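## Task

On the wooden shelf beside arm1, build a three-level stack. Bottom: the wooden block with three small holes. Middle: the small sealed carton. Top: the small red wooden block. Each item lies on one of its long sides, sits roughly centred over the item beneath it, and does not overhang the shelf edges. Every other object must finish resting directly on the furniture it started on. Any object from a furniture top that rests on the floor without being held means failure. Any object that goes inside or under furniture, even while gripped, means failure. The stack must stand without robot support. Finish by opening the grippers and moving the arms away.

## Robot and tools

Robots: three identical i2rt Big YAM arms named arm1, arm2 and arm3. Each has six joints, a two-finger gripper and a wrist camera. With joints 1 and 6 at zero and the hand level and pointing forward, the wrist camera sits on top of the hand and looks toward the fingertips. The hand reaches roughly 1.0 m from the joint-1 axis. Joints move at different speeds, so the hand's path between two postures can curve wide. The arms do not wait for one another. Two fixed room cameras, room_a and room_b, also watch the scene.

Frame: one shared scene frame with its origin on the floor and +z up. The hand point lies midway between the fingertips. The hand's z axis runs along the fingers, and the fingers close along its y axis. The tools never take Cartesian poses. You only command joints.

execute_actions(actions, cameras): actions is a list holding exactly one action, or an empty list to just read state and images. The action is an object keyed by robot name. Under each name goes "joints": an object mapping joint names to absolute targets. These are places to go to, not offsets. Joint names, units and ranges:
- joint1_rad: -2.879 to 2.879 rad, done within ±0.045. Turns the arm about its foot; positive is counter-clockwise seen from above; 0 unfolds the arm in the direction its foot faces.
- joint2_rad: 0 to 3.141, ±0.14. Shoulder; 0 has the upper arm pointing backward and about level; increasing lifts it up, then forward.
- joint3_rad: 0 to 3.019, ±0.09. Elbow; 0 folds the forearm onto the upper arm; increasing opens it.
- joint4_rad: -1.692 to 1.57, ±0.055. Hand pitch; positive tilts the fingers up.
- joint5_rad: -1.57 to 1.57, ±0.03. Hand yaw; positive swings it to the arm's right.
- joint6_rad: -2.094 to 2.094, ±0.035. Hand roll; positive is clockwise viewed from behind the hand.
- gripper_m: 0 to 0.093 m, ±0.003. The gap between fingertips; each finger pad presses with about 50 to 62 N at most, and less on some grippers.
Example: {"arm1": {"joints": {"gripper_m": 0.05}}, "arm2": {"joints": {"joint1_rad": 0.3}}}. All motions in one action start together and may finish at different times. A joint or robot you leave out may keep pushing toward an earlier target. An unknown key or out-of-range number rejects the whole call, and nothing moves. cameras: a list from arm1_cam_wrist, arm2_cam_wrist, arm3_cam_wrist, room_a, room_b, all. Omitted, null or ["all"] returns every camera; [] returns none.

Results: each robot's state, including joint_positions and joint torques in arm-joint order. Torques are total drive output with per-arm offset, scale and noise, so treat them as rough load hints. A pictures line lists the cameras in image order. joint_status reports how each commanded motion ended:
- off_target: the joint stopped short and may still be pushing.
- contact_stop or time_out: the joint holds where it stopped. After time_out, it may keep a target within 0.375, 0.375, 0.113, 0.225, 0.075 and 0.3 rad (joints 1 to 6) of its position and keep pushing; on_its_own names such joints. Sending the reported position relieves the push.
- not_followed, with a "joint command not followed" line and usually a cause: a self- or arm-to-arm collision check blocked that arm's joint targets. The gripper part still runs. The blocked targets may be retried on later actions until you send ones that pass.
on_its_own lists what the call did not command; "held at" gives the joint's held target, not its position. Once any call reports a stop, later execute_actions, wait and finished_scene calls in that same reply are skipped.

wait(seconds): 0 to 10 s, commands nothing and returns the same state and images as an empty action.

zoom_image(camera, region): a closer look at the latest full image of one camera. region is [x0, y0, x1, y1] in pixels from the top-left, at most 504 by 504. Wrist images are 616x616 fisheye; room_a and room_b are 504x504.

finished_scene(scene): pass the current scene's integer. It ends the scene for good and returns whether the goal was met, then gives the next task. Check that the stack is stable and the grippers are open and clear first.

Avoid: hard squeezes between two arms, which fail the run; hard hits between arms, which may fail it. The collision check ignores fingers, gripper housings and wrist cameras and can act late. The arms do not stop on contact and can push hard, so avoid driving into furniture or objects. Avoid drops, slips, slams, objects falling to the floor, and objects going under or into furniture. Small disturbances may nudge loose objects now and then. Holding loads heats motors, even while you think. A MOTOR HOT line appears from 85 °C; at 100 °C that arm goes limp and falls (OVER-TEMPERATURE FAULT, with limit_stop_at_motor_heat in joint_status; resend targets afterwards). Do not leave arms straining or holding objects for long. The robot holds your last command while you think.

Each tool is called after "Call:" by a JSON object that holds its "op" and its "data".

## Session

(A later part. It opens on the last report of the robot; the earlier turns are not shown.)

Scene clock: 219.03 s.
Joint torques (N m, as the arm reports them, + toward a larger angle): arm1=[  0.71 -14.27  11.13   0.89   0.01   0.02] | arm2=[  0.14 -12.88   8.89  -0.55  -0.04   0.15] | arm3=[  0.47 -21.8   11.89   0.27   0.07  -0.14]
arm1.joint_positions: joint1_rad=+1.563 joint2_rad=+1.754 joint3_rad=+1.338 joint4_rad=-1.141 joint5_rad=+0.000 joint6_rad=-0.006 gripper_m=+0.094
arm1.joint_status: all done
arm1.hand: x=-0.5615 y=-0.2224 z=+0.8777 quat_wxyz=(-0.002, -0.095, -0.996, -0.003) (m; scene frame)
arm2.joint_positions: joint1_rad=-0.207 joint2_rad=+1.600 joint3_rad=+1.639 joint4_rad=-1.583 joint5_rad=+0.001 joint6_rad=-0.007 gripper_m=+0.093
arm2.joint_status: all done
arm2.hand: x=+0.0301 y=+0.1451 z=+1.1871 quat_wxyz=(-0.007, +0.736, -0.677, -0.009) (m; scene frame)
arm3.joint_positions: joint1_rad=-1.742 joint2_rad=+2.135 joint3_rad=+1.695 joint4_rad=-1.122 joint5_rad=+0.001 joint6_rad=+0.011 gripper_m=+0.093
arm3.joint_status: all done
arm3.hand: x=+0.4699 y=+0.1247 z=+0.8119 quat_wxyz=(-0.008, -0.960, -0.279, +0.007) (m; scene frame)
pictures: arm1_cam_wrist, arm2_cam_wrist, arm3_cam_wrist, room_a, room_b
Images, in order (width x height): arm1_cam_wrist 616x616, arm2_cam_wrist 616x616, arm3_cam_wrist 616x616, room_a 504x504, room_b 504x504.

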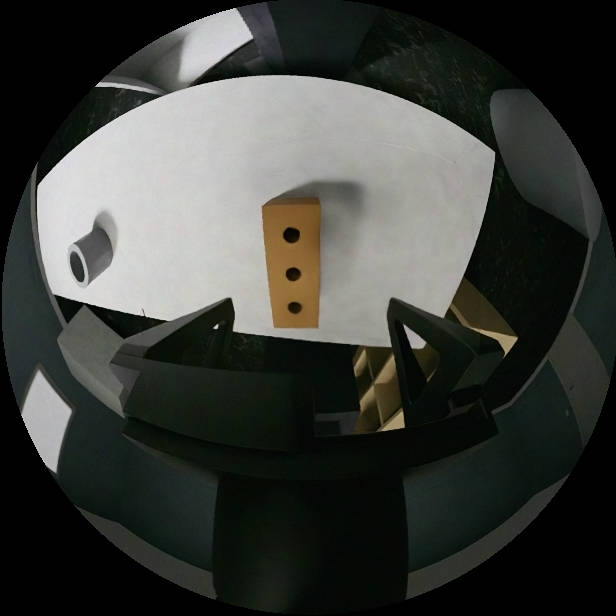

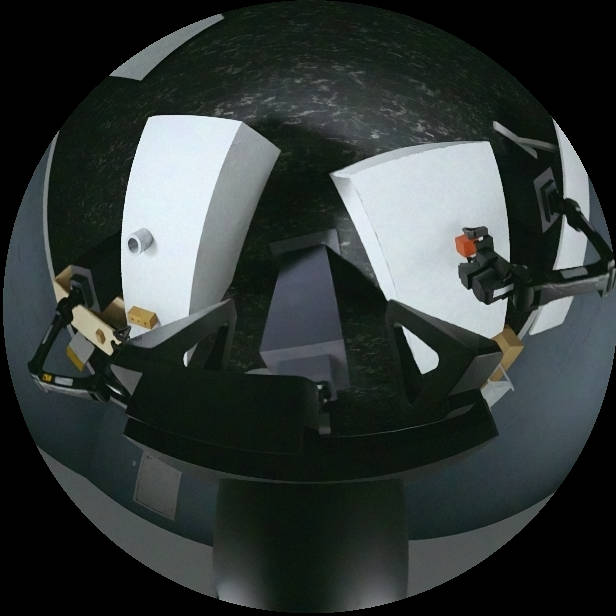

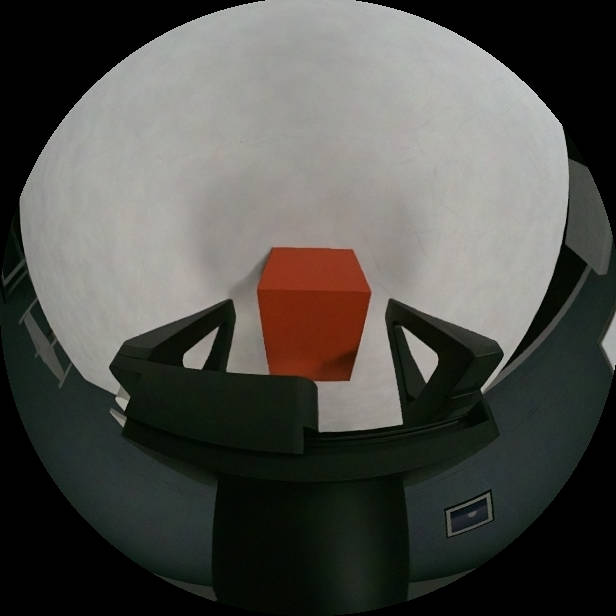

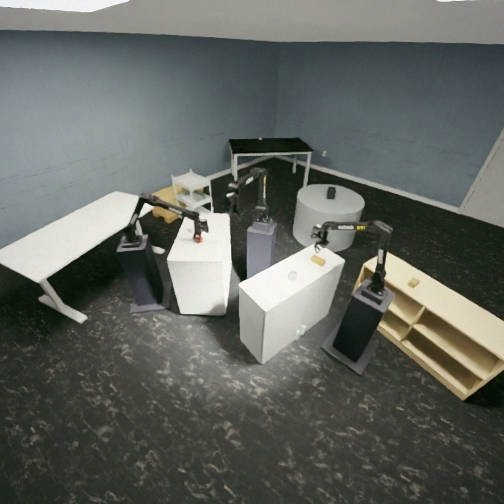

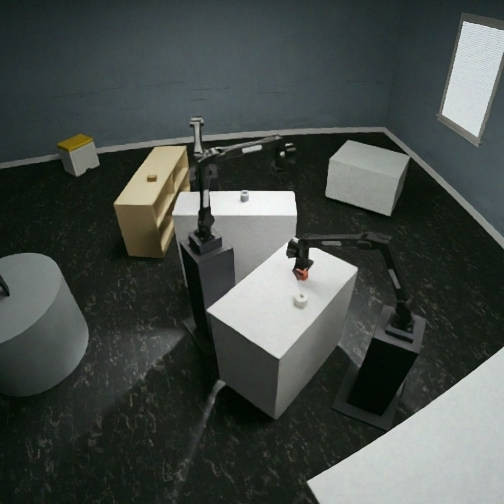

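Call:
{"op": "execute_actions", "data": {"actions": [{"arm1":{"joints":{"joint1_rad":1.597,"joint2_rad":1.845,"joint3_rad":1.235,"joint4_rad":-0.935,"joint6_rad":0.032}},"arm3":{"joints":{"joint2_rad":1.1,"joint3_rad":1.5,"joint4_rad":-1.6}}}], "cameras": ["arm1_cam_wrist"]}}

Scene clock: 239.20 s.
Joint torques (N m, as the arm reports them, + toward a larger angle): arm1=[  0.58 -14.41   9.77   1.01   0.01   0.04] | arm2=[  0.29 -12.86   8.96  -0.53   0.     0.13] | arm3=[ 0.3  -6.85 11.14  0.21  0.07 -0.14]
arm1.joint_positions: joint1_rad=+1.592 joint2_rad=+1.847 joint3_rad=+1.227 joint4_rad=-0.950 joint5_rad=+0.000 joint6_rad=+0.024 gripper_m=+0.094
arm1.joint_status: all done
arm1.hand: x=-0.5685 y=-0.2055 z=+0.7960 quat_wxyz=(+0.005, -0.095, -0.995, -0.004) (m; scene frame)
arm2.joint_positions: joint1_rad=-0.207 joint2_rad=+1.600 joint3_rad=+1.639 joint4_rad=-1.583 joint5_rad=+0.001 joint6_rad=-0.007 gripper_m=+0.093
arm2.joint_status: not commanded
arm2.hand: x=+0.0301 y=+0.1451 z=+1.1871 quat_wxyz=(-0.007, +0.736, -0.677, -0.009) (m; scene frame)
arm3.joint_positions: joint1_rad=-1.742 joint2_rad=+1.095 joint3_rad=+1.492 joint4_rad=-1.594 joint5_rad=+0.001 joint6_rad=+0.011 gripper_m=+0.093
arm3.joint_status: all done
arm3.hand: x=+0.7036 y=+0.2825 z=+1.2211 quat_wxyz=(-0.060, -0.943, -0.273, +0.180) (m; scene frame)
pictures: arm1_cam_wrist
Images, in order (width x height): arm1_cam_wrist 616x616.

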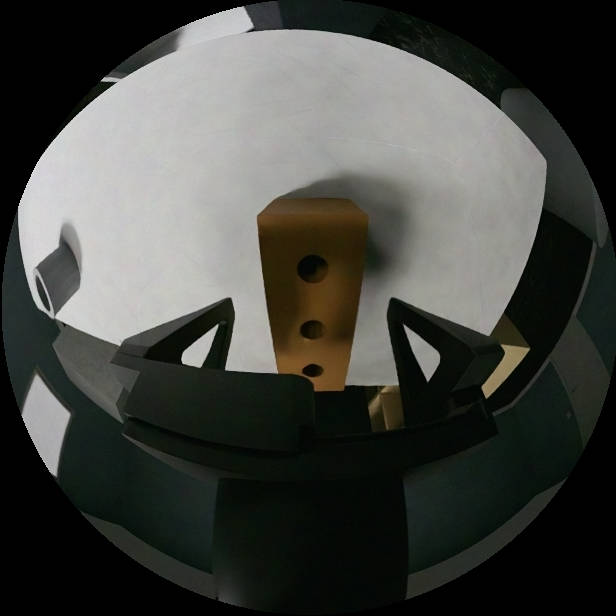

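Call:
{"op": "execute_actions", "data": {"actions": [{"arm1":{"joints":{"joint2_rad":1.89,"joint4_rad":-0.915}},"arm2":{"joints":{"joint1_rad":-0.997,"joint2_rad":2.14,"joint3_rad":1.68,"joint4_rad":-1.065,"joint6_rad":0.3}},"arm3":{"joints":{"joint1_rad":-0.5,"joint2_rad":0.7}}}], "cameras": ["arm2_cam_wrist"]}}

Scene clock: 254.33 s.
Joint torques (N m, as the arm reports them, + toward a larger angle): arm1=[  0.55 -12.74   9.64   1.     0.01   0.04] | arm2=[ -0.73 -19.3    8.27   0.88  -0.01   0.19] | arm3=[ 0.78 -0.73  9.51  0.7   0.15 -0.12]
arm1.joint_positions: joint1_rad=+1.592 joint2_rad=+1.868 joint3_rad=+1.227 joint4_rad=-0.929 joint5_rad=+0.000 joint6_rad=+0.024 gripper_m=+0.094
arm1.joint_status: all done
arm1.hand: x=-0.5664 y=-0.2058 z=+0.7857 quat_wxyz=(+0.006, -0.095, -0.995, -0.004) (m; scene frame)
arm2.joint_positions: joint1_rad=-0.990 joint2_rad=+2.158 joint3_rad=+1.654 joint4_rad=-1.081 joint5_rad=+0.001 joint6_rad=+0.291 gripper_m=+0.093
arm2.joint_status: all done
arm2.hand: x=+0.4684 y=+0.1264 z=+0.8876 quat_wxyz=(+0.007, +0.283, -0.959, +0.006) (m; scene frame)
arm3.joint_positions: joint1_rad=-0.509 joint2_rad=+0.706 joint3_rad=+1.492 joint4_rad=-1.594 joint5_rad=-0.001 joint6_rad=+0.009 gripper_m=+0.093
arm3.joint_status: all done
arm3.hand: x=+1.0490 y=+0.2629 z=+1.3245 quat_wxyz=(-0.298, -0.575, -0.725, +0.234) (m; scene frame)
pictures: arm2_cam_wrist
Images, in order (width x height): arm2_cam_wrist 616x616.

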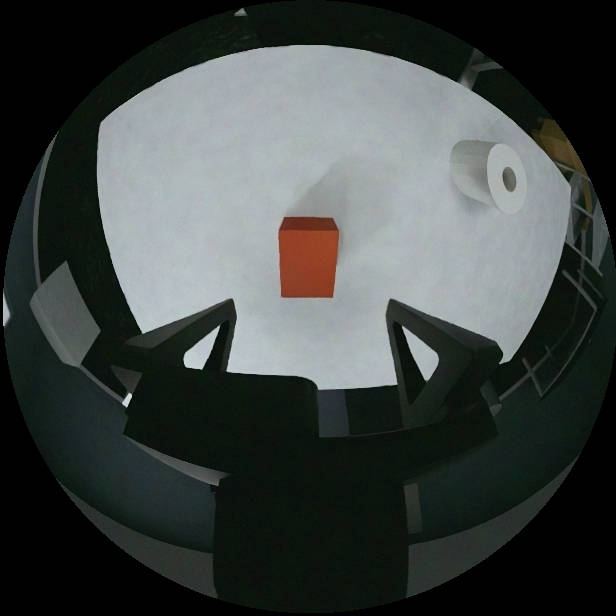

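Call:
{"op": "execute_actions", "data": {"actions": [{"arm1":{"joints":{"gripper_m":0.025}},"arm2":{"joints":{"joint2_rad":2.26,"joint3_rad":1.6,"joint4_rad":-0.888}}}], "cameras": []}}

Scene clock: 263.80 s.
Joint torques (N m, as the arm reports them, + toward a larger angle): arm1=[  0.57 -12.71   9.62   0.96   0.     0.02] | arm2=[ -0.35 -19.41   5.86   0.94  -0.02   0.19] | arm3=[ 0.78 -0.63  9.51  0.69  0.15 -0.12]
arm1.joint_positions: joint1_rad=+1.592 joint2_rad=+1.868 joint3_rad=+1.227 joint4_rad=-0.929 joint5_rad=+0.001 joint6_rad=+0.025 gripper_m=+0.044
arm1.joint_status: gripper_m off_target (ended at +0.044, target +0.025)
arm1.hand: x=-0.5662 y=-0.2059 z=+0.7857 quat_wxyz=(+0.005, -0.096, -0.995, -0.003) (m; scene frame)
arm2.joint_positions: joint1_rad=-0.990 joint2_rad=+2.276 joint3_rad=+1.598 joint4_rad=-0.904 joint5_rad=+0.001 joint6_rad=+0.291 gripper_m=+0.093
arm2.joint_status: all done
arm2.hand: x=+0.4646 y=+0.1217 z=+0.7994 quat_wxyz=(+0.006, +0.283, -0.959, +0.006) (m; scene frame)
arm3.joint_positions: joint1_rad=-0.509 joint2_rad=+0.706 joint3_rad=+1.492 joint4_rad=-1.594 joint5_rad=-0.001 joint6_rad=+0.009 gripper_m=+0.093
arm3.joint_status: not commanded
arm3.hand: x=+1.0490 y=+0.2629 z=+1.3245 quat_wxyz=(-0.298, -0.575, -0.725, +0.234) (m; scene frame)
pictures: none
No camera images: the call's "cameras" was empty. Leave "cameras" out to get every camera's image.

Call:
{"op": "execute_actions", "data": {"actions": [{"arm1":{"joints":{"joint1_rad":0.0,"joint2_rad":1.7,"joint4_rad":-1.1,"gripper_m":0.025}},"arm2":{"joints":{"gripper_m":0.02}}}], "cameras": ["arm2_cam_wrist"]}}

Call:
{"op": "execute_actions", "data": {"actions": [{"arm1":{"joints":{"joint2_rad":2.185,"joint3_rad":1.4,"joint4_rad":-0.73,"gripper_m":0.025}},"arm2":{"joints":{"joint1_rad":1.088,"joint2_rad":1.6,"joint3_rad":1.45,"joint4_rad":-1.4,"joint6_rad":0.0,"gripper_m":0.02}}}], "cameras": ["arm1_cam_wrist","room_a"]}}

Scene clock: 281.97 s.
Joint torques (N m, as the arm reports them, + toward a larger angle): arm1=[  0.33 -12.53  10.75  -0.14  -0.06   0.02] | arm2=[ -0.81 -19.42   5.9    0.92   0.01   0.18] | arm3=[ 0.78 -0.67  9.51  0.69  0.15 -0.12]
arm1.joint_positions: joint1_rad=-0.007 joint2_rad=+1.697 joint3_rad=+1.225 joint4_rad=-1.087 joint5_rad=+0.002 joint6_rad=+0.026 gripper_m=+0.045
arm1.joint_status: gripper_m off_target (ended at +0.045, target +0.025); the others done
arm1.hand: x=-1.1558 y=-0.5934 z=+0.8685 quat_wxyz=(+0.003, -0.781, -0.625, +0.007) (m; scene frame)
arm2.joint_positions: joint1_rad=-0.990 joint2_rad=+2.276 joint3_rad=+1.598 joint4_rad=-0.904 joint5_rad=+0.001 joint6_rad=+0.292 gripper_m=+0.044
arm2.joint_status: gripper_m off_target (ended at +0.044, target +0.020)
arm2.hand: x=+0.4647 y=+0.1216 z=+0.7994 quat_wxyz=(+0.006, +0.282, -0.959, +0.006) (m; scene frame)
arm3.joint_positions: joint1_rad=-0.509 joint2_rad=+0.706 joint3_rad=+1.492 joint4_rad=-1.594 joint5_rad=-0.001 joint6_rad=+0.009 gripper_m=+0.093
arm3.joint_status: not commanded
arm3.hand: x=+1.0490 y=+0.2629 z=+1.3245 quat_wxyz=(-0.298, -0.575, -0.725, +0.234) (m; scene frame)
pictures: arm2_cam_wrist
Images, in order (width x height): arm2_cam_wrist 616x616.

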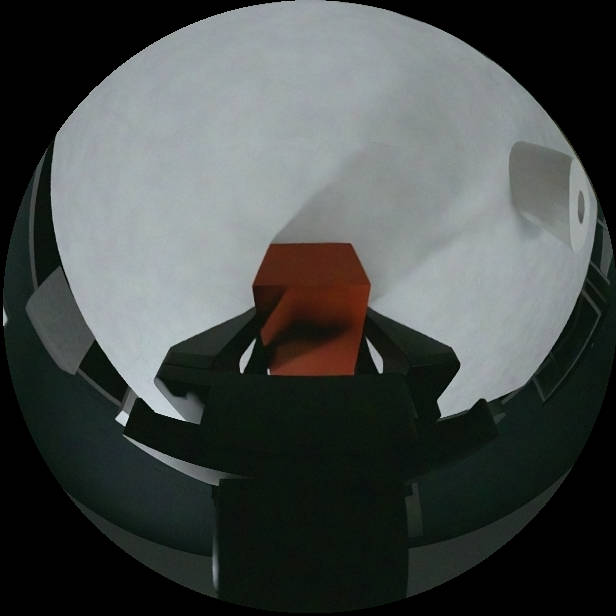

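Scene clock: 284.03 s.
Joint torques (N m, as the arm reports them, + toward a larger angle): arm1=[  0.29 -18.78   9.54   1.01  -0.06   0.02] | arm2=[ -0.68 -13.85   7.76  -0.41   0.     0.  ] | arm3=[ 0.81 -0.65  9.51  0.69  0.15 -0.12]
arm1.joint_positions: joint1_rad=-0.007 joint2_rad=+2.201 joint3_rad=+1.378 joint4_rad=-0.744 joint5_rad=+0.002 joint6_rad=+0.026 gripper_m=+0.045
arm1.joint_status: gripper_m off_target (ended at +0.045, target +0.025); the others done
arm1.hand: x=-1.1736 y=-0.6710 z=+0.6605 quat_wxyz=(+0.006, -0.781, -0.625, +0.004) (m; scene frame)
arm2.joint_positions: joint1_rad=+1.095 joint2_rad=+1.614 joint3_rad=+1.443 joint4_rad=-1.385 joint5_rad=+0.000 joint6_rad=+0.008 gripper_m=+0.044
arm2.joint_status: gripper_m off_target (ended at +0.044, target +0.020); the others done
arm2.hand: x=-0.4105 y=-0.2498 z=+1.1089 quat_wxyz=(+0.002, +0.995, -0.100, -0.008) (m; scene frame)
arm3.joint_positions: joint1_rad=-0.509 joint2_rad=+0.706 joint3_rad=+1.492 joint4_rad=-1.594 joint5_rad=-0.001 joint6_rad=+0.009 gripper_m=+0.093
arm3.joint_status: not commanded
arm3.hand: x=+1.0490 y=+0.2629 z=+1.3245 quat_wxyz=(-0.298, -0.575, -0.725, +0.234) (m; scene frame)
pictures: arm1_cam_wrist, room_a
Images, in order (width x height): arm1_cam_wrist 616x616, room_a 504x504.

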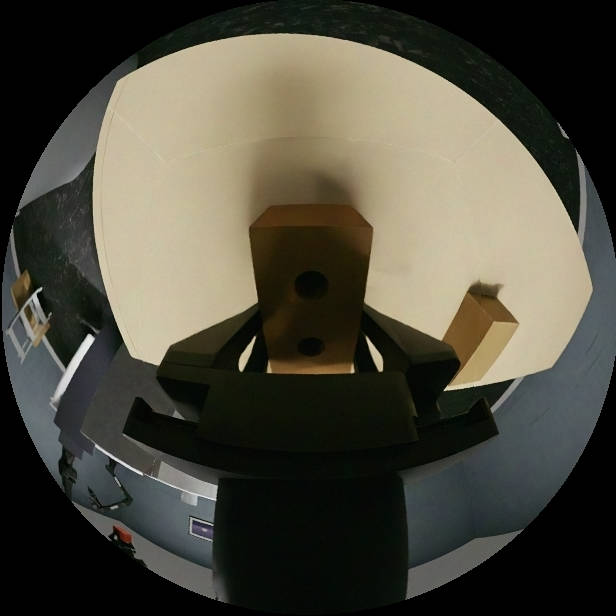

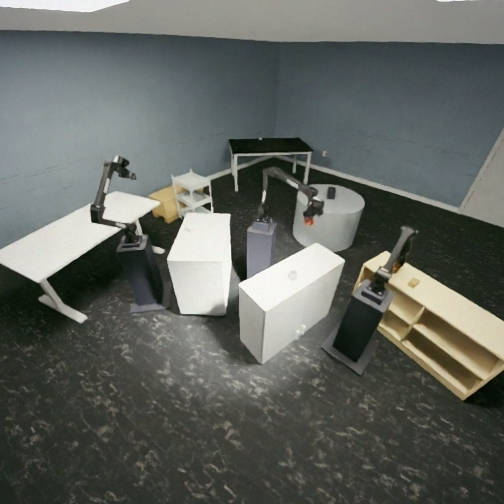

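Call:
{"op": "execute_actions", "data": {"actions": [{"arm1":{"joints":{"joint2_rad":2.265,"joint4_rad":-0.67,"gripper_m":0.025}},"arm2":{"joints":{"joint2_rad":2.282,"joint3_rad":1.65,"joint4_rad":-0.88,"gripper_m":0.02}}}], "cameras": ["arm1_cam_wrist","arm2_cam_wrist"]}}

Scene clock: 292.37 s.
Joint torques (N m, as the arm reports them, + toward a larger angle): arm1=[  0.31 -16.34   9.24   1.04  -0.02   0.02] | arm2=[ -0.7  -20.8    7.25   0.87   0.     0.01] | arm3=[ 0.78 -0.64  9.51  0.7   0.15 -0.12]
arm1.joint_positions: joint1_rad=-0.007 joint2_rad=+2.249 joint3_rad=+1.378 joint4_rad=-0.684 joint5_rad=+0.001 joint6_rad=+0.026 gripper_m=+0.045
arm1.joint_status: gripper_m off_target (ended at +0.045, target +0.025); the others done
arm1.hand: x=-1.1740 y=-0.6723 z=+0.6346 quat_wxyz=(+0.002, -0.781, -0.625, +0.008) (m; scene frame)
arm2.joint_positions: joint1_rad=+1.095 joint2_rad=+2.317 joint3_rad=+1.630 joint4_rad=-0.896 joint5_rad=+0.000 joint6_rad=+0.006 gripper_m=+0.044
arm2.joint_status: gripper_m off_target (ended at +0.044, target +0.020); the others done
arm2.hand: x=-0.5438 y=-0.2256 z=+0.7881 quat_wxyz=(+0.003, +0.995, -0.099, +0.005) (m; scene frame)
arm3.joint_positions: joint1_rad=-0.509 joint2_rad=+0.706 joint3_rad=+1.492 joint4_rad=-1.594 joint5_rad=-0.001 joint6_rad=+0.009 gripper_m=+0.093
arm3.joint_status: not commanded
arm3.hand: x=+1.0490 y=+0.2629 z=+1.3245 quat_wxyz=(-0.298, -0.575, -0.725, +0.234) (m; scene frame)
pictures: arm1_cam_wrist, arm2_cam_wrist
Images, in order (width x height): arm1_cam_wrist 616x616, arm2_cam_wrist 616x616.

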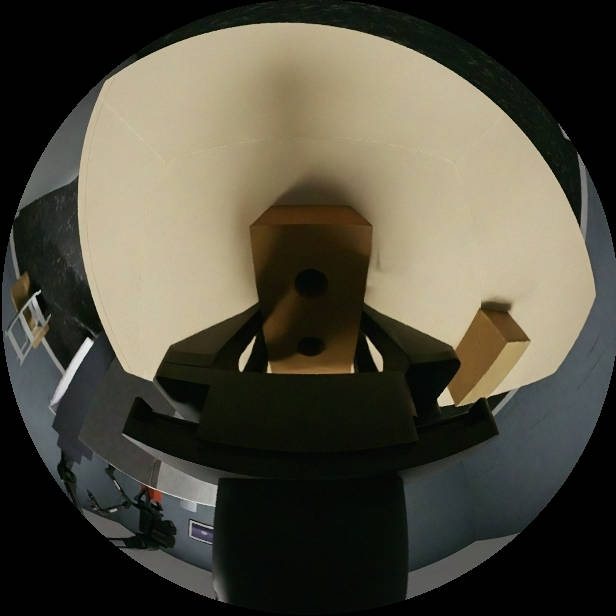

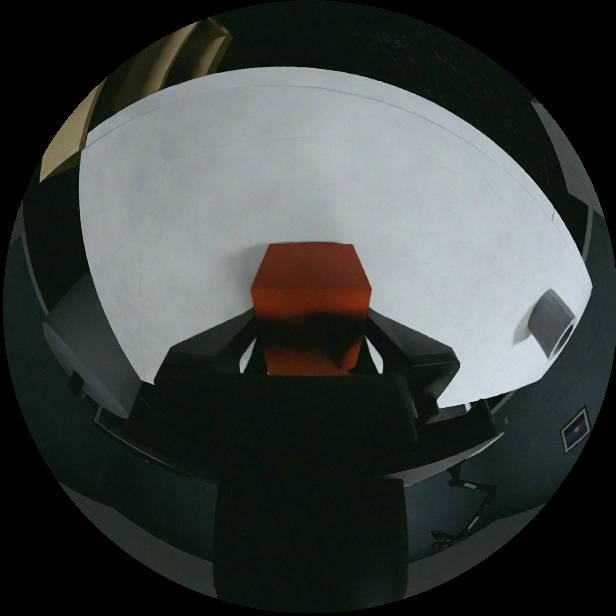

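Call:
{"op": "execute_actions", "data": {"actions": [{"arm1":{"joints":{"gripper_m":0.093}},"arm2":{"joints":{"gripper_m":0.093}}}], "cameras": ["arm1_cam_wrist","arm2_cam_wrist"]}}

Call:
{"op": "execute_actions", "data": {"actions": [{"arm1":{"joints":{"joint2_rad":2.03,"joint3_rad":1.33,"joint4_rad":-0.88}},"arm2":{"joints":{"joint2_rad":1.5,"joint4_rad":-1.6}}}], "cameras": ["arm1_cam_wrist","arm2_cam_wrist"]}}

Scene clock: 298.53 s.
Joint torques (N m, as the arm reports them, + toward a larger angle): arm1=[  0.37 -16.48   9.19   1.    -0.02   0.02] | arm2=[ -0.73 -20.32   7.13   0.93   0.03   0.04] | arm3=[ 0.81 -0.64  9.51  0.69  0.15 -0.12]
arm1.joint_positions: joint1_rad=-0.007 joint2_rad=+2.249 joint3_rad=+1.378 joint4_rad=-0.683 joint5_rad=+0.001 joint6_rad=+0.026 gripper_m=+0.093
arm1.joint_status: all done
arm1.hand: x=-1.1741 y=-0.6724 z=+0.6346 quat_wxyz=(+0.002, -0.781, -0.625, +0.008) (m; scene frame)
arm2.joint_positions: joint1_rad=+1.095 joint2_rad=+2.317 joint3_rad=+1.630 joint4_rad=-0.896 joint5_rad=+0.000 joint6_rad=+0.006 gripper_m=+0.093
arm2.joint_status: all done
arm2.hand: x=-0.5439 y=-0.2256 z=+0.7885 quat_wxyz=(+0.003, +0.995, -0.099, +0.005) (m; scene frame)
arm3.joint_positions: joint1_rad=-0.509 joint2_rad=+0.706 joint3_rad=+1.492 joint4_rad=-1.594 joint5_rad=-0.001 joint6_rad=+0.009 gripper_m=+0.093
arm3.joint_status: not commanded
arm3.hand: x=+1.0490 y=+0.2629 z=+1.3245 quat_wxyz=(-0.298, -0.575, -0.725, +0.234) (m; scene frame)
pictures: arm1_cam_wrist, arm2_cam_wrist
Images, in order (width x height): arm1_cam_wrist 616x616, arm2_cam_wrist 616x616.

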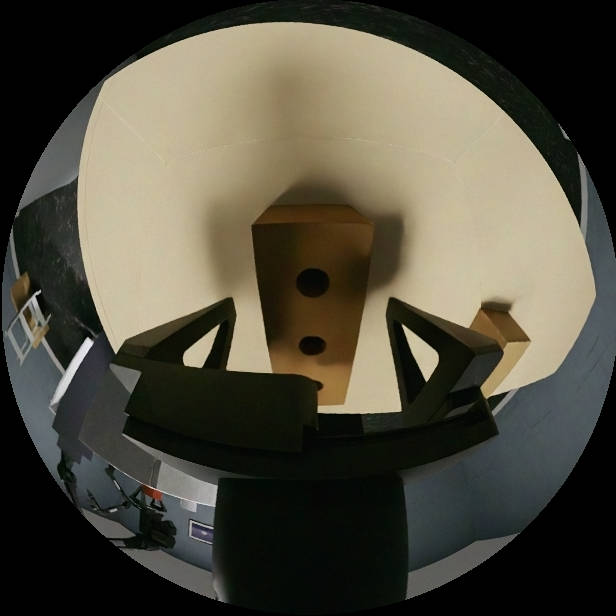

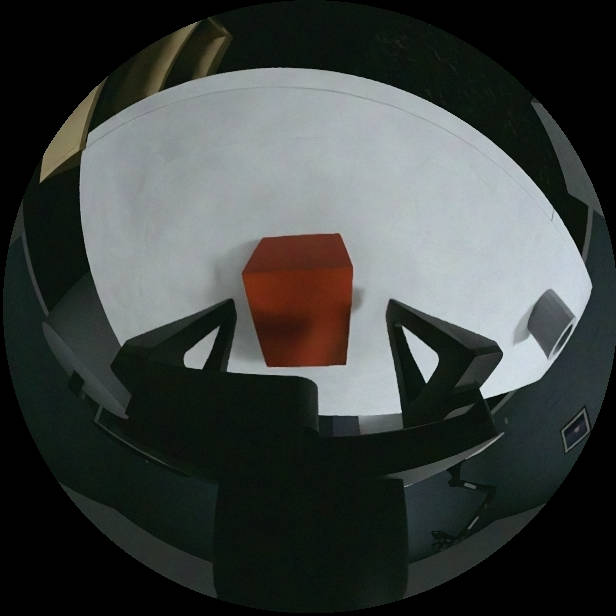

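Scene clock: 300.33 s.
Joint torques (N m, as the arm reports them, + toward a larger angle): arm1=[  0.36 -14.05   9.75  -0.13  -0.02   0.02] | arm2=[ -1.28 -12.2    8.92  -0.16   0.06   0.01] | arm3=[ 0.8  -0.64  9.51  0.7   0.15 -0.12]
arm1.joint_positions: joint1_rad=-0.007 joint2_rad=+2.005 joint3_rad=+1.318 joint4_rad=-0.866 joint5_rad=+0.001 joint6_rad=+0.026 gripper_m=+0.093
arm1.joint_status: all done
arm1.hand: x=-1.1689 y=-0.6534 z=+0.7471 quat_wxyz=(+0.002, -0.781, -0.625, +0.008) (m; scene frame)
arm2.joint_positions: joint1_rad=+1.095 joint2_rad=+1.504 joint3_rad=+1.630 joint4_rad=-1.587 joint5_rad=+0.000 joint6_rad=+0.006 gripper_m=+0.093
arm2.joint_status: all done
arm2.hand: x=-0.3947 y=-0.2522 z=+1.2304 quat_wxyz=(-0.002, +0.994, -0.099, -0.056) (m; scene frame)
arm3.joint_positions: joint1_rad=-0.509 joint2_rad=+0.706 joint3_rad=+1.492 joint4_rad=-1.594 joint5_rad=-0.001 joint6_rad=+0.009 gripper_m=+0.093
arm3.joint_status: not commanded
arm3.hand: x=+1.0490 y=+0.2629 z=+1.3245 quat_wxyz=(-0.298, -0.575, -0.725, +0.234) (m; scene frame)
pictures: arm1_cam_wrist, arm2_cam_wrist
Images, in order (width x height): arm1_cam_wrist 616x616, arm2_cam_wrist 616x616.

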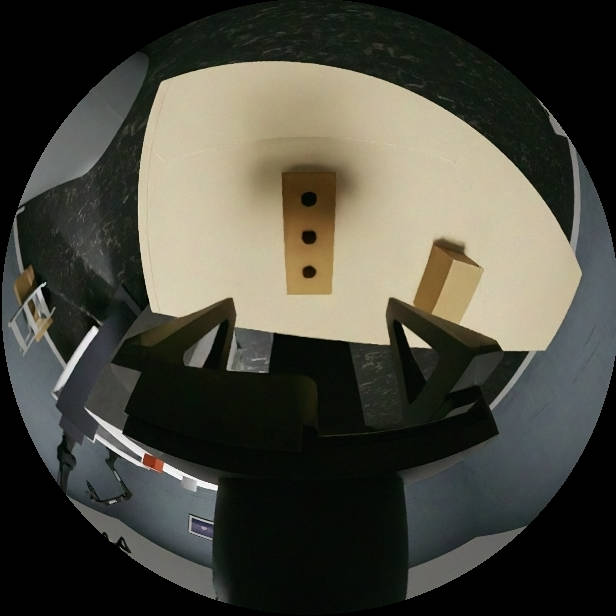

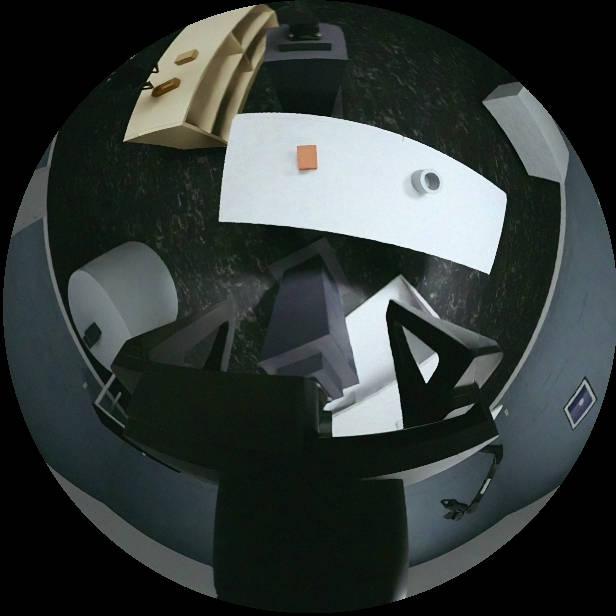

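Call:
{"op": "execute_actions", "data": {"actions": [{"arm1":{"joints":{"joint1_rad":-0.362,"joint2_rad":2.06,"joint3_rad":1.25,"joint4_rad":-0.75,"joint6_rad":-0.2}},"arm2":{"joints":{"joint1_rad":-0.2,"joint2_rad":0.9}}}], "cameras": ["arm1_cam_wrist"]}}

Scene clock: 321.13 s.
Joint torques (N m, as the arm reports them, + toward a larger angle): arm1=[ -0.28 -14.68   7.87   0.93  -0.08  -0.09] | arm2=[-0.69 -3.7   7.75  1.09 -0.01  0.04] | arm3=[ 0.78 -0.61  9.5   0.69  0.15 -0.12]
arm1.joint_positions: joint1_rad=-0.361 joint2_rad=+2.047 joint3_rad=+1.252 joint4_rad=-0.762 joint5_rad=+0.002 joint6_rad=-0.192 gripper_m=+0.093
arm1.joint_status: all done
arm1.hand: x=-1.3392 y=-0.5702 z=+0.7099 quat_wxyz=(+0.005, -0.821, -0.570, +0.009) (m; scene frame)
arm2.joint_positions: joint1_rad=-0.195 joint2_rad=+0.910 joint3_rad=+1.630 joint4_rad=-1.587 joint5_rad=+0.001 joint6_rad=+0.006 gripper_m=+0.093
arm2.joint_status: all done
arm2.hand: x=+0.0425 y=-0.0531 z=+1.4473 quat_wxyz=(-0.230, +0.691, -0.637, -0.254) (m; scene frame)
arm3.joint_positions: joint1_rad=-0.509 joint2_rad=+0.706 joint3_rad=+1.492 joint4_rad=-1.594 joint5_rad=-0.001 joint6_rad=+0.009 gripper_m=+0.093
arm3.joint_status: not commanded
arm3.hand: x=+1.0490 y=+0.2629 z=+1.3245 quat_wxyz=(-0.298, -0.575, -0.725, +0.234) (m; scene frame)
pictures: arm1_cam_wrist
Images, in order (width x height): arm1_cam_wrist 616x616.

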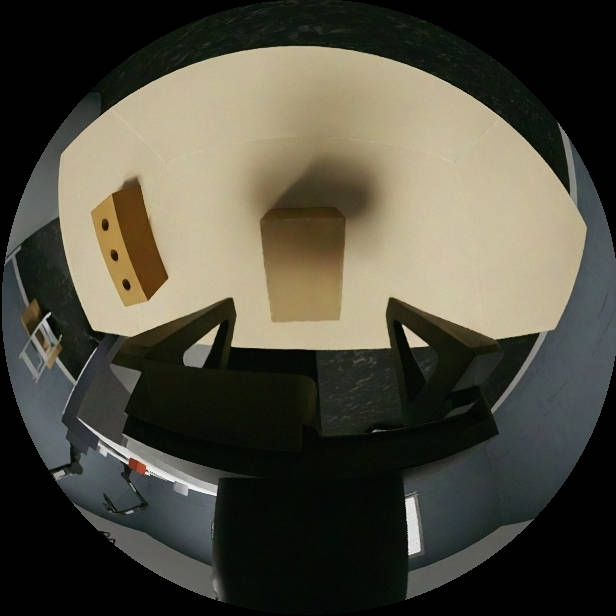

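Call:
{"op": "execute_actions", "data": {"actions": [{"arm1":{"joints":{"joint2_rad":2.178,"joint3_rad":1.25,"joint4_rad":-0.62}}}], "cameras": []}}

Call:
{"op": "execute_actions", "data": {"actions": [{"arm1":{"joints":{"gripper_m":0.04}}}], "cameras": ["arm1_cam_wrist"]}}

Scene clock: 330.33 s.
Joint torques (N m, as the arm reports them, + toward a larger angle): arm1=[ -0.32 -16.2    7.38   1.02  -0.08  -0.09] | arm2=[-0.87 -2.58  7.7   0.88 -0.05  0.05] | arm3=[ 0.76 -0.63  9.52  0.69  0.15 -0.12]
arm1.joint_positions: joint1_rad=-0.361 joint2_rad=+2.176 joint3_rad=+1.245 joint4_rad=-0.634 joint5_rad=+0.002 joint6_rad=-0.192 gripper_m=+0.093
arm1.joint_status: all done
arm1.hand: x=-1.3379 y=-0.5664 z=+0.6438 quat_wxyz=(+0.006, -0.821, -0.571, +0.005) (m; scene frame)
arm2.joint_positions: joint1_rad=-0.195 joint2_rad=+0.910 joint3_rad=+1.630 joint4_rad=-1.587 joint5_rad=+0.001 joint6_rad=+0.006 gripper_m=+0.093
arm2.joint_status: not commanded
arm2.hand: x=+0.0425 y=-0.0531 z=+1.4473 quat_wxyz=(-0.230, +0.691, -0.637, -0.254) (m; scene frame)
arm3.joint_positions: joint1_rad=-0.509 joint2_rad=+0.706 joint3_rad=+1.492 joint4_rad=-1.594 joint5_rad=-0.001 joint6_rad=+0.009 gripper_m=+0.093
arm3.joint_status: not commanded
arm3.hand: x=+1.0490 y=+0.2629 z=+1.3245 quat_wxyz=(-0.298, -0.575, -0.725, +0.234) (m; scene frame)
pictures: none
No camera images: the call's "cameras" was empty. Leave "cameras" out to get every camera's image.

Scene clock: 330.93 s.
Joint torques (N m, as the arm reports them, + toward a larger angle): arm1=[ -0.29 -16.11   7.37   1.01  -0.04  -0.08] | arm2=[-0.62 -3.1   8.04  0.93 -0.06  0.02] | arm3=[ 0.79 -0.66  9.51  0.69  0.15 -0.12]
arm1.joint_positions: joint1_rad=-0.361 joint2_rad=+2.176 joint3_rad=+1.245 joint4_rad=-0.634 joint5_rad=+0.001 joint6_rad=-0.193 gripper_m=+0.059
arm1.joint_status: gripper_m off_target (ended at +0.059, target +0.040)
arm1.hand: x=-1.3377 y=-0.5665 z=+0.6438 quat_wxyz=(+0.006, -0.821, -0.571, +0.005) (m; scene frame)
arm2.joint_positions: joint1_rad=-0.195 joint2_rad=+0.910 joint3_rad=+1.630 joint4_rad=-1.587 joint5_rad=+0.001 joint6_rad=+0.006 gripper_m=+0.093
arm2.joint_status: not commanded
arm2.hand: x=+0.0425 y=-0.0531 z=+1.4473 quat_wxyz=(-0.230, +0.691, -0.637, -0.254) (m; scene frame)
arm3.joint_positions: joint1_rad=-0.509 joint2_rad=+0.706 joint3_rad=+1.492 joint4_rad=-1.594 joint5_rad=-0.001 joint6_rad=+0.009 gripper_m=+0.093
arm3.joint_status: not commanded
arm3.hand: x=+1.0490 y=+0.2629 z=+1.3245 quat_wxyz=(-0.298, -0.575, -0.725, +0.234) (m; scene frame)
pictures: arm1_cam_wrist
Images, in order (width x height): arm1_cam_wrist 616x616.

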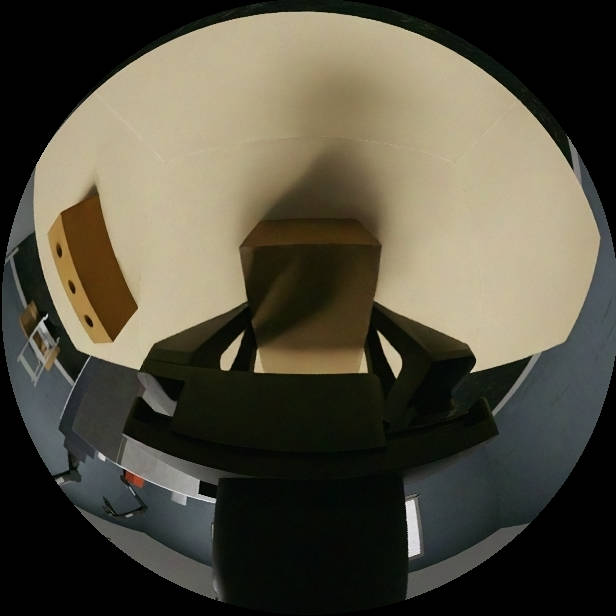

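Call:
{"op": "execute_actions", "data": {"actions": [{"arm1":{"joints":{"joint2_rad":1.98,"joint4_rad":-0.83,"gripper_m":0.04}}}], "cameras": ["arm1_cam_wrist","room_a"]}}

Scene clock: 360.23 s.
Joint torques (N m, as the arm reports them, + toward a larger angle): arm1=[ -0.27 -13.77   9.3   -0.09  -0.03  -0.08] | arm2=[-0.76 -3.54  7.81  1.05 -0.03  0.04] | arm3=[ 0.79 -0.65  9.51  0.7   0.15 -0.12]
arm1.joint_positions: joint1_rad=-0.361 joint2_rad=+1.962 joint3_rad=+1.241 joint4_rad=-0.817 joint5_rad=+0.001 joint6_rad=-0.193 gripper_m=+0.059
arm1.joint_status: gripper_m off_target (ended at +0.059, target +0.040); the others done
arm1.hand: x=-1.3372 y=-0.5684 z=+0.7492 quat_wxyz=(+0.000, -0.821, -0.571, +0.017) (m; scene frame)
arm2.joint_positions: joint1_rad=-0.195 joint2_rad=+0.910 joint3_rad=+1.630 joint4_rad=-1.587 joint5_rad=+0.001 joint6_rad=+0.006 gripper_m=+0.093
arm2.joint_status: not commanded
arm2.hand: x=+0.0425 y=-0.0531 z=+1.4473 quat_wxyz=(-0.230, +0.691, -0.637, -0.254) (m; scene frame)
arm3.joint_positions: joint1_rad=-0.509 joint2_rad=+0.706 joint3_rad=+1.492 joint4_rad=-1.594 joint5_rad=-0.001 joint6_rad=+0.009 gripper_m=+0.093
arm3.joint_status: not commanded
arm3.hand: x=+1.0490 y=+0.2629 z=+1.3245 quat_wxyz=(-0.298, -0.575, -0.725, +0.234) (m; scene frame)
pictures: arm1_cam_wrist, room_a
Images, in order (width x height): arm1_cam_wrist 616x616, room_a 504x504.

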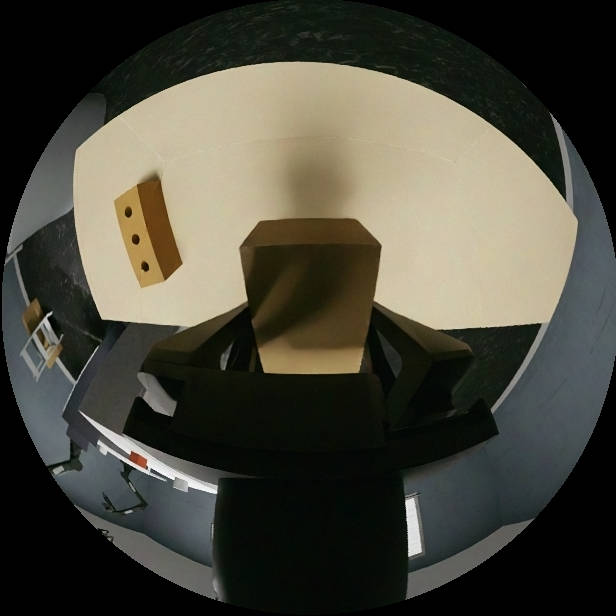

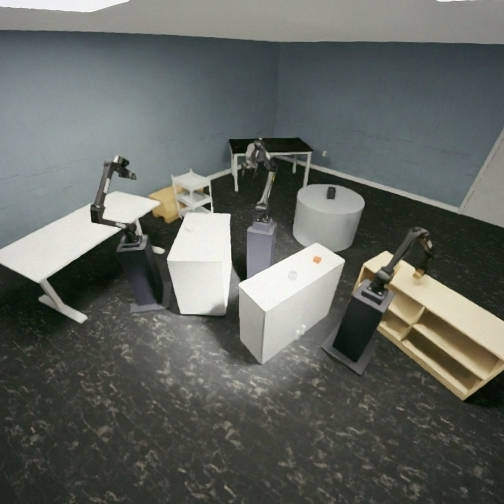

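Call:
{"op": "execute_actions", "data": {"actions": [{"arm1":{"joints":{"joint1_rad":-0.002,"joint2_rad":2.06,"joint3_rad":1.39,"joint4_rad":-0.885,"joint6_rad":0.035,"gripper_m":0.04}}}], "cameras": ["arm1_cam_wrist"]}}

Scene clock: 371.40 s.
Joint torques (N m, as the arm reports them, + toward a larger angle): arm1=[  0.03 -16.61  11.15  -0.14   0.09   0.04] | arm2=[-0.38 -3.42  7.83  1.03 -0.04  0.02] | arm3=[ 0.79 -0.64  9.51  0.7   0.15 -0.12]
arm1.joint_positions: joint1_rad=-0.006 joint2_rad=+2.060 joint3_rad=+1.360 joint4_rad=-0.872 joint5_rad=-0.001 joint6_rad=+0.027 gripper_m=+0.059
arm1.joint_status: gripper_m off_target (ended at +0.059, target +0.040); the others done
arm1.hand: x=-1.1701 y=-0.6628 z=+0.7309 quat_wxyz=(+0.006, -0.781, -0.625, +0.001) (m; scene frame)
arm2.joint_positions: joint1_rad=-0.195 joint2_rad=+0.910 joint3_rad=+1.630 joint4_rad=-1.587 joint5_rad=+0.001 joint6_rad=+0.006 gripper_m=+0.093
arm2.joint_status: not commanded
arm2.hand: x=+0.0425 y=-0.0531 z=+1.4473 quat_wxyz=(-0.230, +0.691, -0.637, -0.254) (m; scene frame)
arm3.joint_positions: joint1_rad=-0.509 joint2_rad=+0.706 joint3_rad=+1.492 joint4_rad=-1.594 joint5_rad=-0.001 joint6_rad=+0.009 gripper_m=+0.093
arm3.joint_status: not commanded
arm3.hand: x=+1.0490 y=+0.2629 z=+1.3245 quat_wxyz=(-0.298, -0.575, -0.725, +0.234) (m; scene frame)
pictures: arm1_cam_wrist
Images, in order (width x height): arm1_cam_wrist 616x616.

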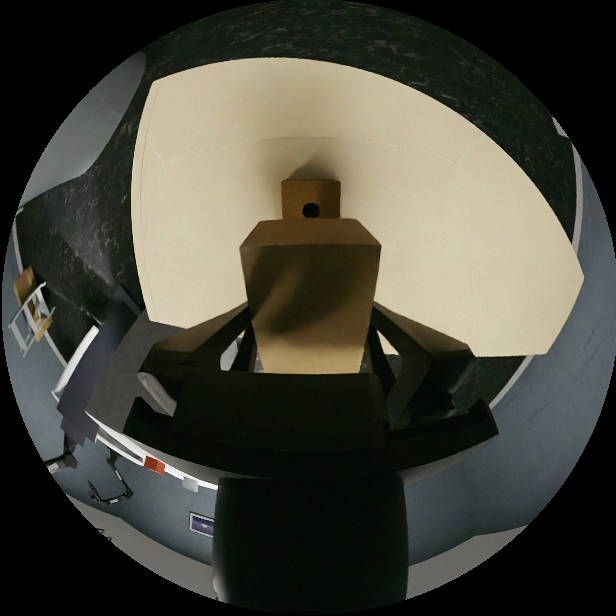

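Call:
{"op": "execute_actions", "data": {"actions": [{"arm1":{"joints":{"joint2_rad":2.14,"joint4_rad":-0.79,"gripper_m":0.04}}}], "cameras": ["arm1_cam_wrist"]}}

Scene clock: 379.67 s.
Joint torques (N m, as the arm reports them, + toward a larger angle): arm1=[  0.07 -16.38  10.53   0.95   0.06   0.03] | arm2=[-0.83 -3.87  7.83  0.92 -0.04  0.03] | arm3=[ 0.8  -0.64  9.52  0.69  0.15 -0.12]
arm1.joint_positions: joint1_rad=-0.006 joint2_rad=+2.132 joint3_rad=+1.362 joint4_rad=-0.802 joint5_rad=-0.001 joint6_rad=+0.028 gripper_m=+0.059
arm1.joint_status: gripper_m off_target (ended at +0.059, target +0.040); the others done
arm1.hand: x=-1.1711 y=-0.6655 z=+0.6933 quat_wxyz=(+0.007, -0.781, -0.625, +0.001) (m; scene frame)
arm2.joint_positions: joint1_rad=-0.195 joint2_rad=+0.910 joint3_rad=+1.630 joint4_rad=-1.587 joint5_rad=+0.001 joint6_rad=+0.006 gripper_m=+0.093
arm2.joint_status: not commanded
arm2.hand: x=+0.0425 y=-0.0531 z=+1.4473 quat_wxyz=(-0.230, +0.691, -0.637, -0.254) (m; scene frame)
arm3.joint_positions: joint1_rad=-0.509 joint2_rad=+0.706 joint3_rad=+1.492 joint4_rad=-1.594 joint5_rad=-0.001 joint6_rad=+0.009 gripper_m=+0.093
arm3.joint_status: not commanded
arm3.hand: x=+1.0490 y=+0.2629 z=+1.3245 quat_wxyz=(-0.298, -0.575, -0.725, +0.234) (m; scene frame)
pictures: arm1_cam_wrist
Images, in order (width x height): arm1_cam_wrist 616x616.

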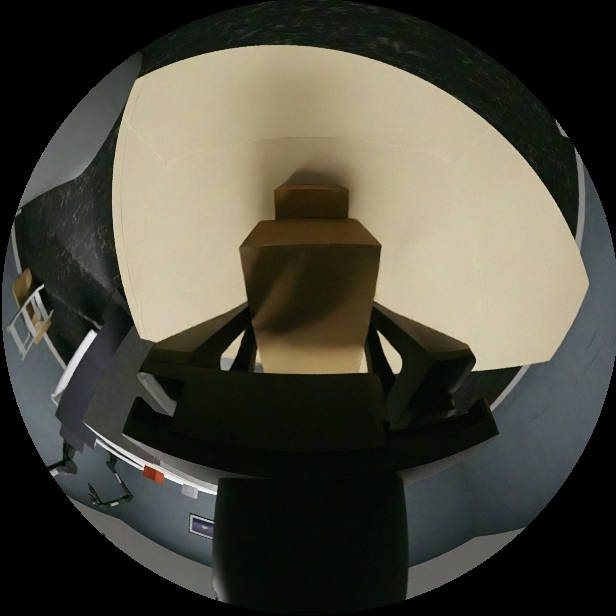

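About 4 mm above; nudge and release.

Call:
{"op": "execute_actions", "data": {"actions": [{"arm1":{"joints":{"joint2_rad":2.152,"joint4_rad":-0.785,"gripper_m":0.04}}}], "cameras": []}}

Call:
{"op": "execute_actions", "data": {"actions": [{"arm1":{"joints":{"gripper_m":0.093}}}], "cameras": ["arm1_cam_wrist"]}}

Call:
{"op": "execute_actions", "data": {"actions": [{"arm1":{"joints":{"joint2_rad":1.77,"joint4_rad":-1.15}}}], "cameras": ["arm1_cam_wrist"]}}

Scene clock: 387.03 s.
Joint torques (N m, as the arm reports them, + toward a larger angle): arm1=[  0.08 -15.36  10.51   1.04   0.07   0.03] | arm2=[ 0.04 -3.02  7.88  1.05 -0.04  0.02] | arm3=[ 0.82 -0.63  9.52  0.69  0.15 -0.12]
arm1.joint_positions: joint1_rad=-0.006 joint2_rad=+2.132 joint3_rad=+1.362 joint4_rad=-0.800 joint5_rad=-0.001 joint6_rad=+0.028 gripper_m=+0.059
arm1.joint_status: gripper_m off_target (ended at +0.059, target +0.040); the others done
arm1.hand: x=-1.1713 y=-0.6661 z=+0.6933 quat_wxyz=(+0.006, -0.781, -0.625, +0.002) (m; scene frame)
arm2.joint_positions: joint1_rad=-0.195 joint2_rad=+0.910 joint3_rad=+1.630 joint4_rad=-1.587 joint5_rad=+0.001 joint6_rad=+0.006 gripper_m=+0.093
arm2.joint_status: not commanded
arm2.hand: x=+0.0425 y=-0.0531 z=+1.4473 quat_wxyz=(-0.230, +0.691, -0.637, -0.254) (m; scene frame)
arm3.joint_positions: joint1_rad=-0.509 joint2_rad=+0.706 joint3_rad=+1.492 joint4_rad=-1.594 joint5_rad=-0.001 joint6_rad=+0.009 gripper_m=+0.093
arm3.joint_status: not commanded
arm3.hand: x=+1.0490 y=+0.2629 z=+1.3245 quat_wxyz=(-0.298, -0.575, -0.725, +0.234) (m; scene frame)
pictures: none
No camera images: the call's "cameras" was empty. Leave "cameras" out to get every camera's image.

Scene clock: 387.63 s.
Joint torques (N m, as the arm reports them, + toward a larger angle): arm1=[  0.05 -15.47  10.49   1.03   0.07   0.03] | arm2=[-0.67 -3.57  7.86  0.97 -0.03  0.04] | arm3=[ 0.79 -0.62  9.51  0.7   0.15 -0.12]
arm1.joint_positions: joint1_rad=-0.006 joint2_rad=+2.132 joint3_rad=+1.362 joint4_rad=-0.800 joint5_rad=-0.001 joint6_rad=+0.028 gripper_m=+0.093
arm1.joint_status: all done
arm1.hand: x=-1.1713 y=-0.6661 z=+0.6933 quat_wxyz=(+0.006, -0.781, -0.625, +0.002) (m; scene frame)
arm2.joint_positions: joint1_rad=-0.195 joint2_rad=+0.910 joint3_rad=+1.630 joint4_rad=-1.587 joint5_rad=+0.001 joint6_rad=+0.006 gripper_m=+0.093
arm2.joint_status: not commanded
arm2.hand: x=+0.0425 y=-0.0531 z=+1.4473 quat_wxyz=(-0.230, +0.691, -0.637, -0.254) (m; scene frame)
arm3.joint_positions: joint1_rad=-0.509 joint2_rad=+0.706 joint3_rad=+1.492 joint4_rad=-1.594 joint5_rad=-0.001 joint6_rad=+0.009 gripper_m=+0.093
arm3.joint_status: not commanded
arm3.hand: x=+1.0490 y=+0.2629 z=+1.3245 quat_wxyz=(-0.298, -0.575, -0.725, +0.234) (m; scene frame)
pictures: arm1_cam_wrist
Images, in order (width x height): arm1_cam_wrist 616x616.

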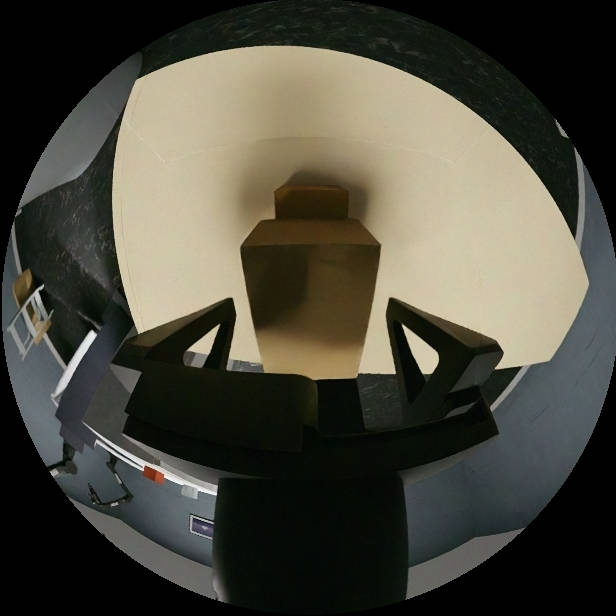

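Scene clock: 389.00 s.
Joint torques (N m, as the arm reports them, + toward a larger angle): arm1=[  0.11 -12.92  11.57  -0.06   0.07   0.03] | arm2=[-0.71 -3.81  7.79  1.02 -0.04  0.03] | arm3=[ 0.77 -0.63  9.52  0.69  0.15 -0.12]
arm1.joint_positions: joint1_rad=-0.006 joint2_rad=+1.754 joint3_rad=+1.376 joint4_rad=-1.136 joint5_rad=-0.001 joint6_rad=+0.028 gripper_m=+0.093
arm1.joint_status: all done
arm1.hand: x=-1.1636 y=-0.6395 z=+0.8942 quat_wxyz=(-0.012, -0.781, -0.624, +0.023) (m; scene frame)
arm2.joint_positions: joint1_rad=-0.195 joint2_rad=+0.910 joint3_rad=+1.630 joint4_rad=-1.587 joint5_rad=+0.001 joint6_rad=+0.006 gripper_m=+0.093
arm2.joint_status: not commanded
arm2.hand: x=+0.0425 y=-0.0531 z=+1.4473 quat_wxyz=(-0.230, +0.691, -0.637, -0.254) (m; scene frame)
arm3.joint_positions: joint1_rad=-0.509 joint2_rad=+0.706 joint3_rad=+1.492 joint4_rad=-1.594 joint5_rad=-0.001 joint6_rad=+0.009 gripper_m=+0.093
arm3.joint_status: not commanded
arm3.hand: x=+1.0490 y=+0.2629 z=+1.3245 quat_wxyz=(-0.298, -0.575, -0.725, +0.234) (m; scene frame)
pictures: arm1_cam_wrist
Images, in order (width x height): arm1_cam_wrist 616x616.

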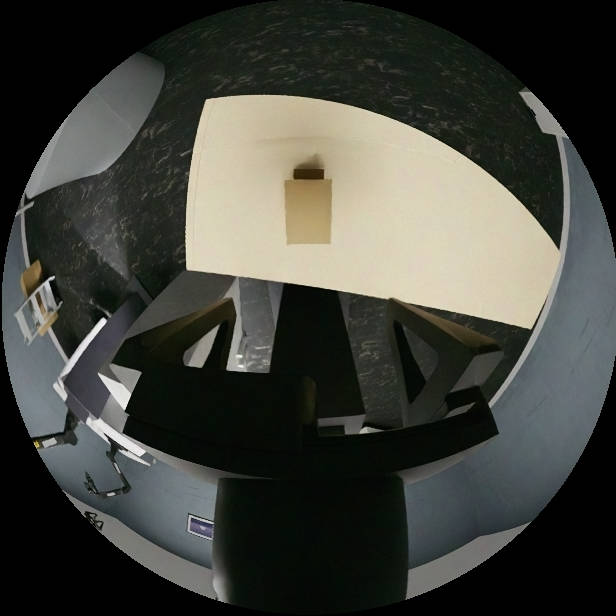

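Call:
{"op": "execute_actions", "data": {"actions": [{"arm1":{"joints":{"joint1_rad":1.58,"joint4_rad":-1.2,"joint6_rad":0}}}], "cameras": ["arm1_cam_wrist"]}}

Scene clock: 394.20 s.
Joint torques (N m, as the arm reports them, + toward a larger angle): arm1=[ -0.44 -12.93  11.42  -0.23   0.05  -0.07] | arm2=[-0.29 -3.73  7.63  1.   -0.06  0.03] | arm3=[ 0.81 -0.6   9.52  0.69  0.15 -0.12]
arm1.joint_positions: joint1_rad=+1.587 joint2_rad=+1.755 joint3_rad=+1.376 joint4_rad=-1.185 joint5_rad=-0.001 joint6_rad=+0.006 gripper_m=+0.093
arm1.joint_status: all done
arm1.hand: x=-0.5550 y=-0.2108 z=+0.8904 quat_wxyz=(+0.002, -0.088, -0.996, -0.004) (m; scene frame)
arm2.joint_positions: joint1_rad=-0.195 joint2_rad=+0.910 joint3_rad=+1.630 joint4_rad=-1.587 joint5_rad=+0.001 joint6_rad=+0.006 gripper_m=+0.093
arm2.joint_status: not commanded
arm2.hand: x=+0.0425 y=-0.0531 z=+1.4473 quat_wxyz=(-0.230, +0.691, -0.637, -0.254) (m; scene frame)
arm3.joint_positions: joint1_rad=-0.509 joint2_rad=+0.706 joint3_rad=+1.492 joint4_rad=-1.594 joint5_rad=-0.001 joint6_rad=+0.009 gripper_m=+0.093
arm3.joint_status: not commanded
arm3.hand: x=+1.0490 y=+0.2629 z=+1.3245 quat_wxyz=(-0.298, -0.575, -0.725, +0.234) (m; scene frame)
pictures: arm1_cam_wrist
Images, in order (width x height): arm1_cam_wrist 616x616.

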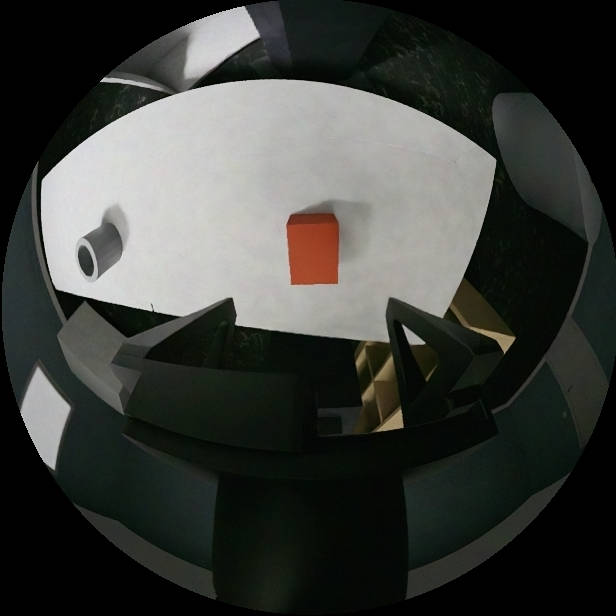

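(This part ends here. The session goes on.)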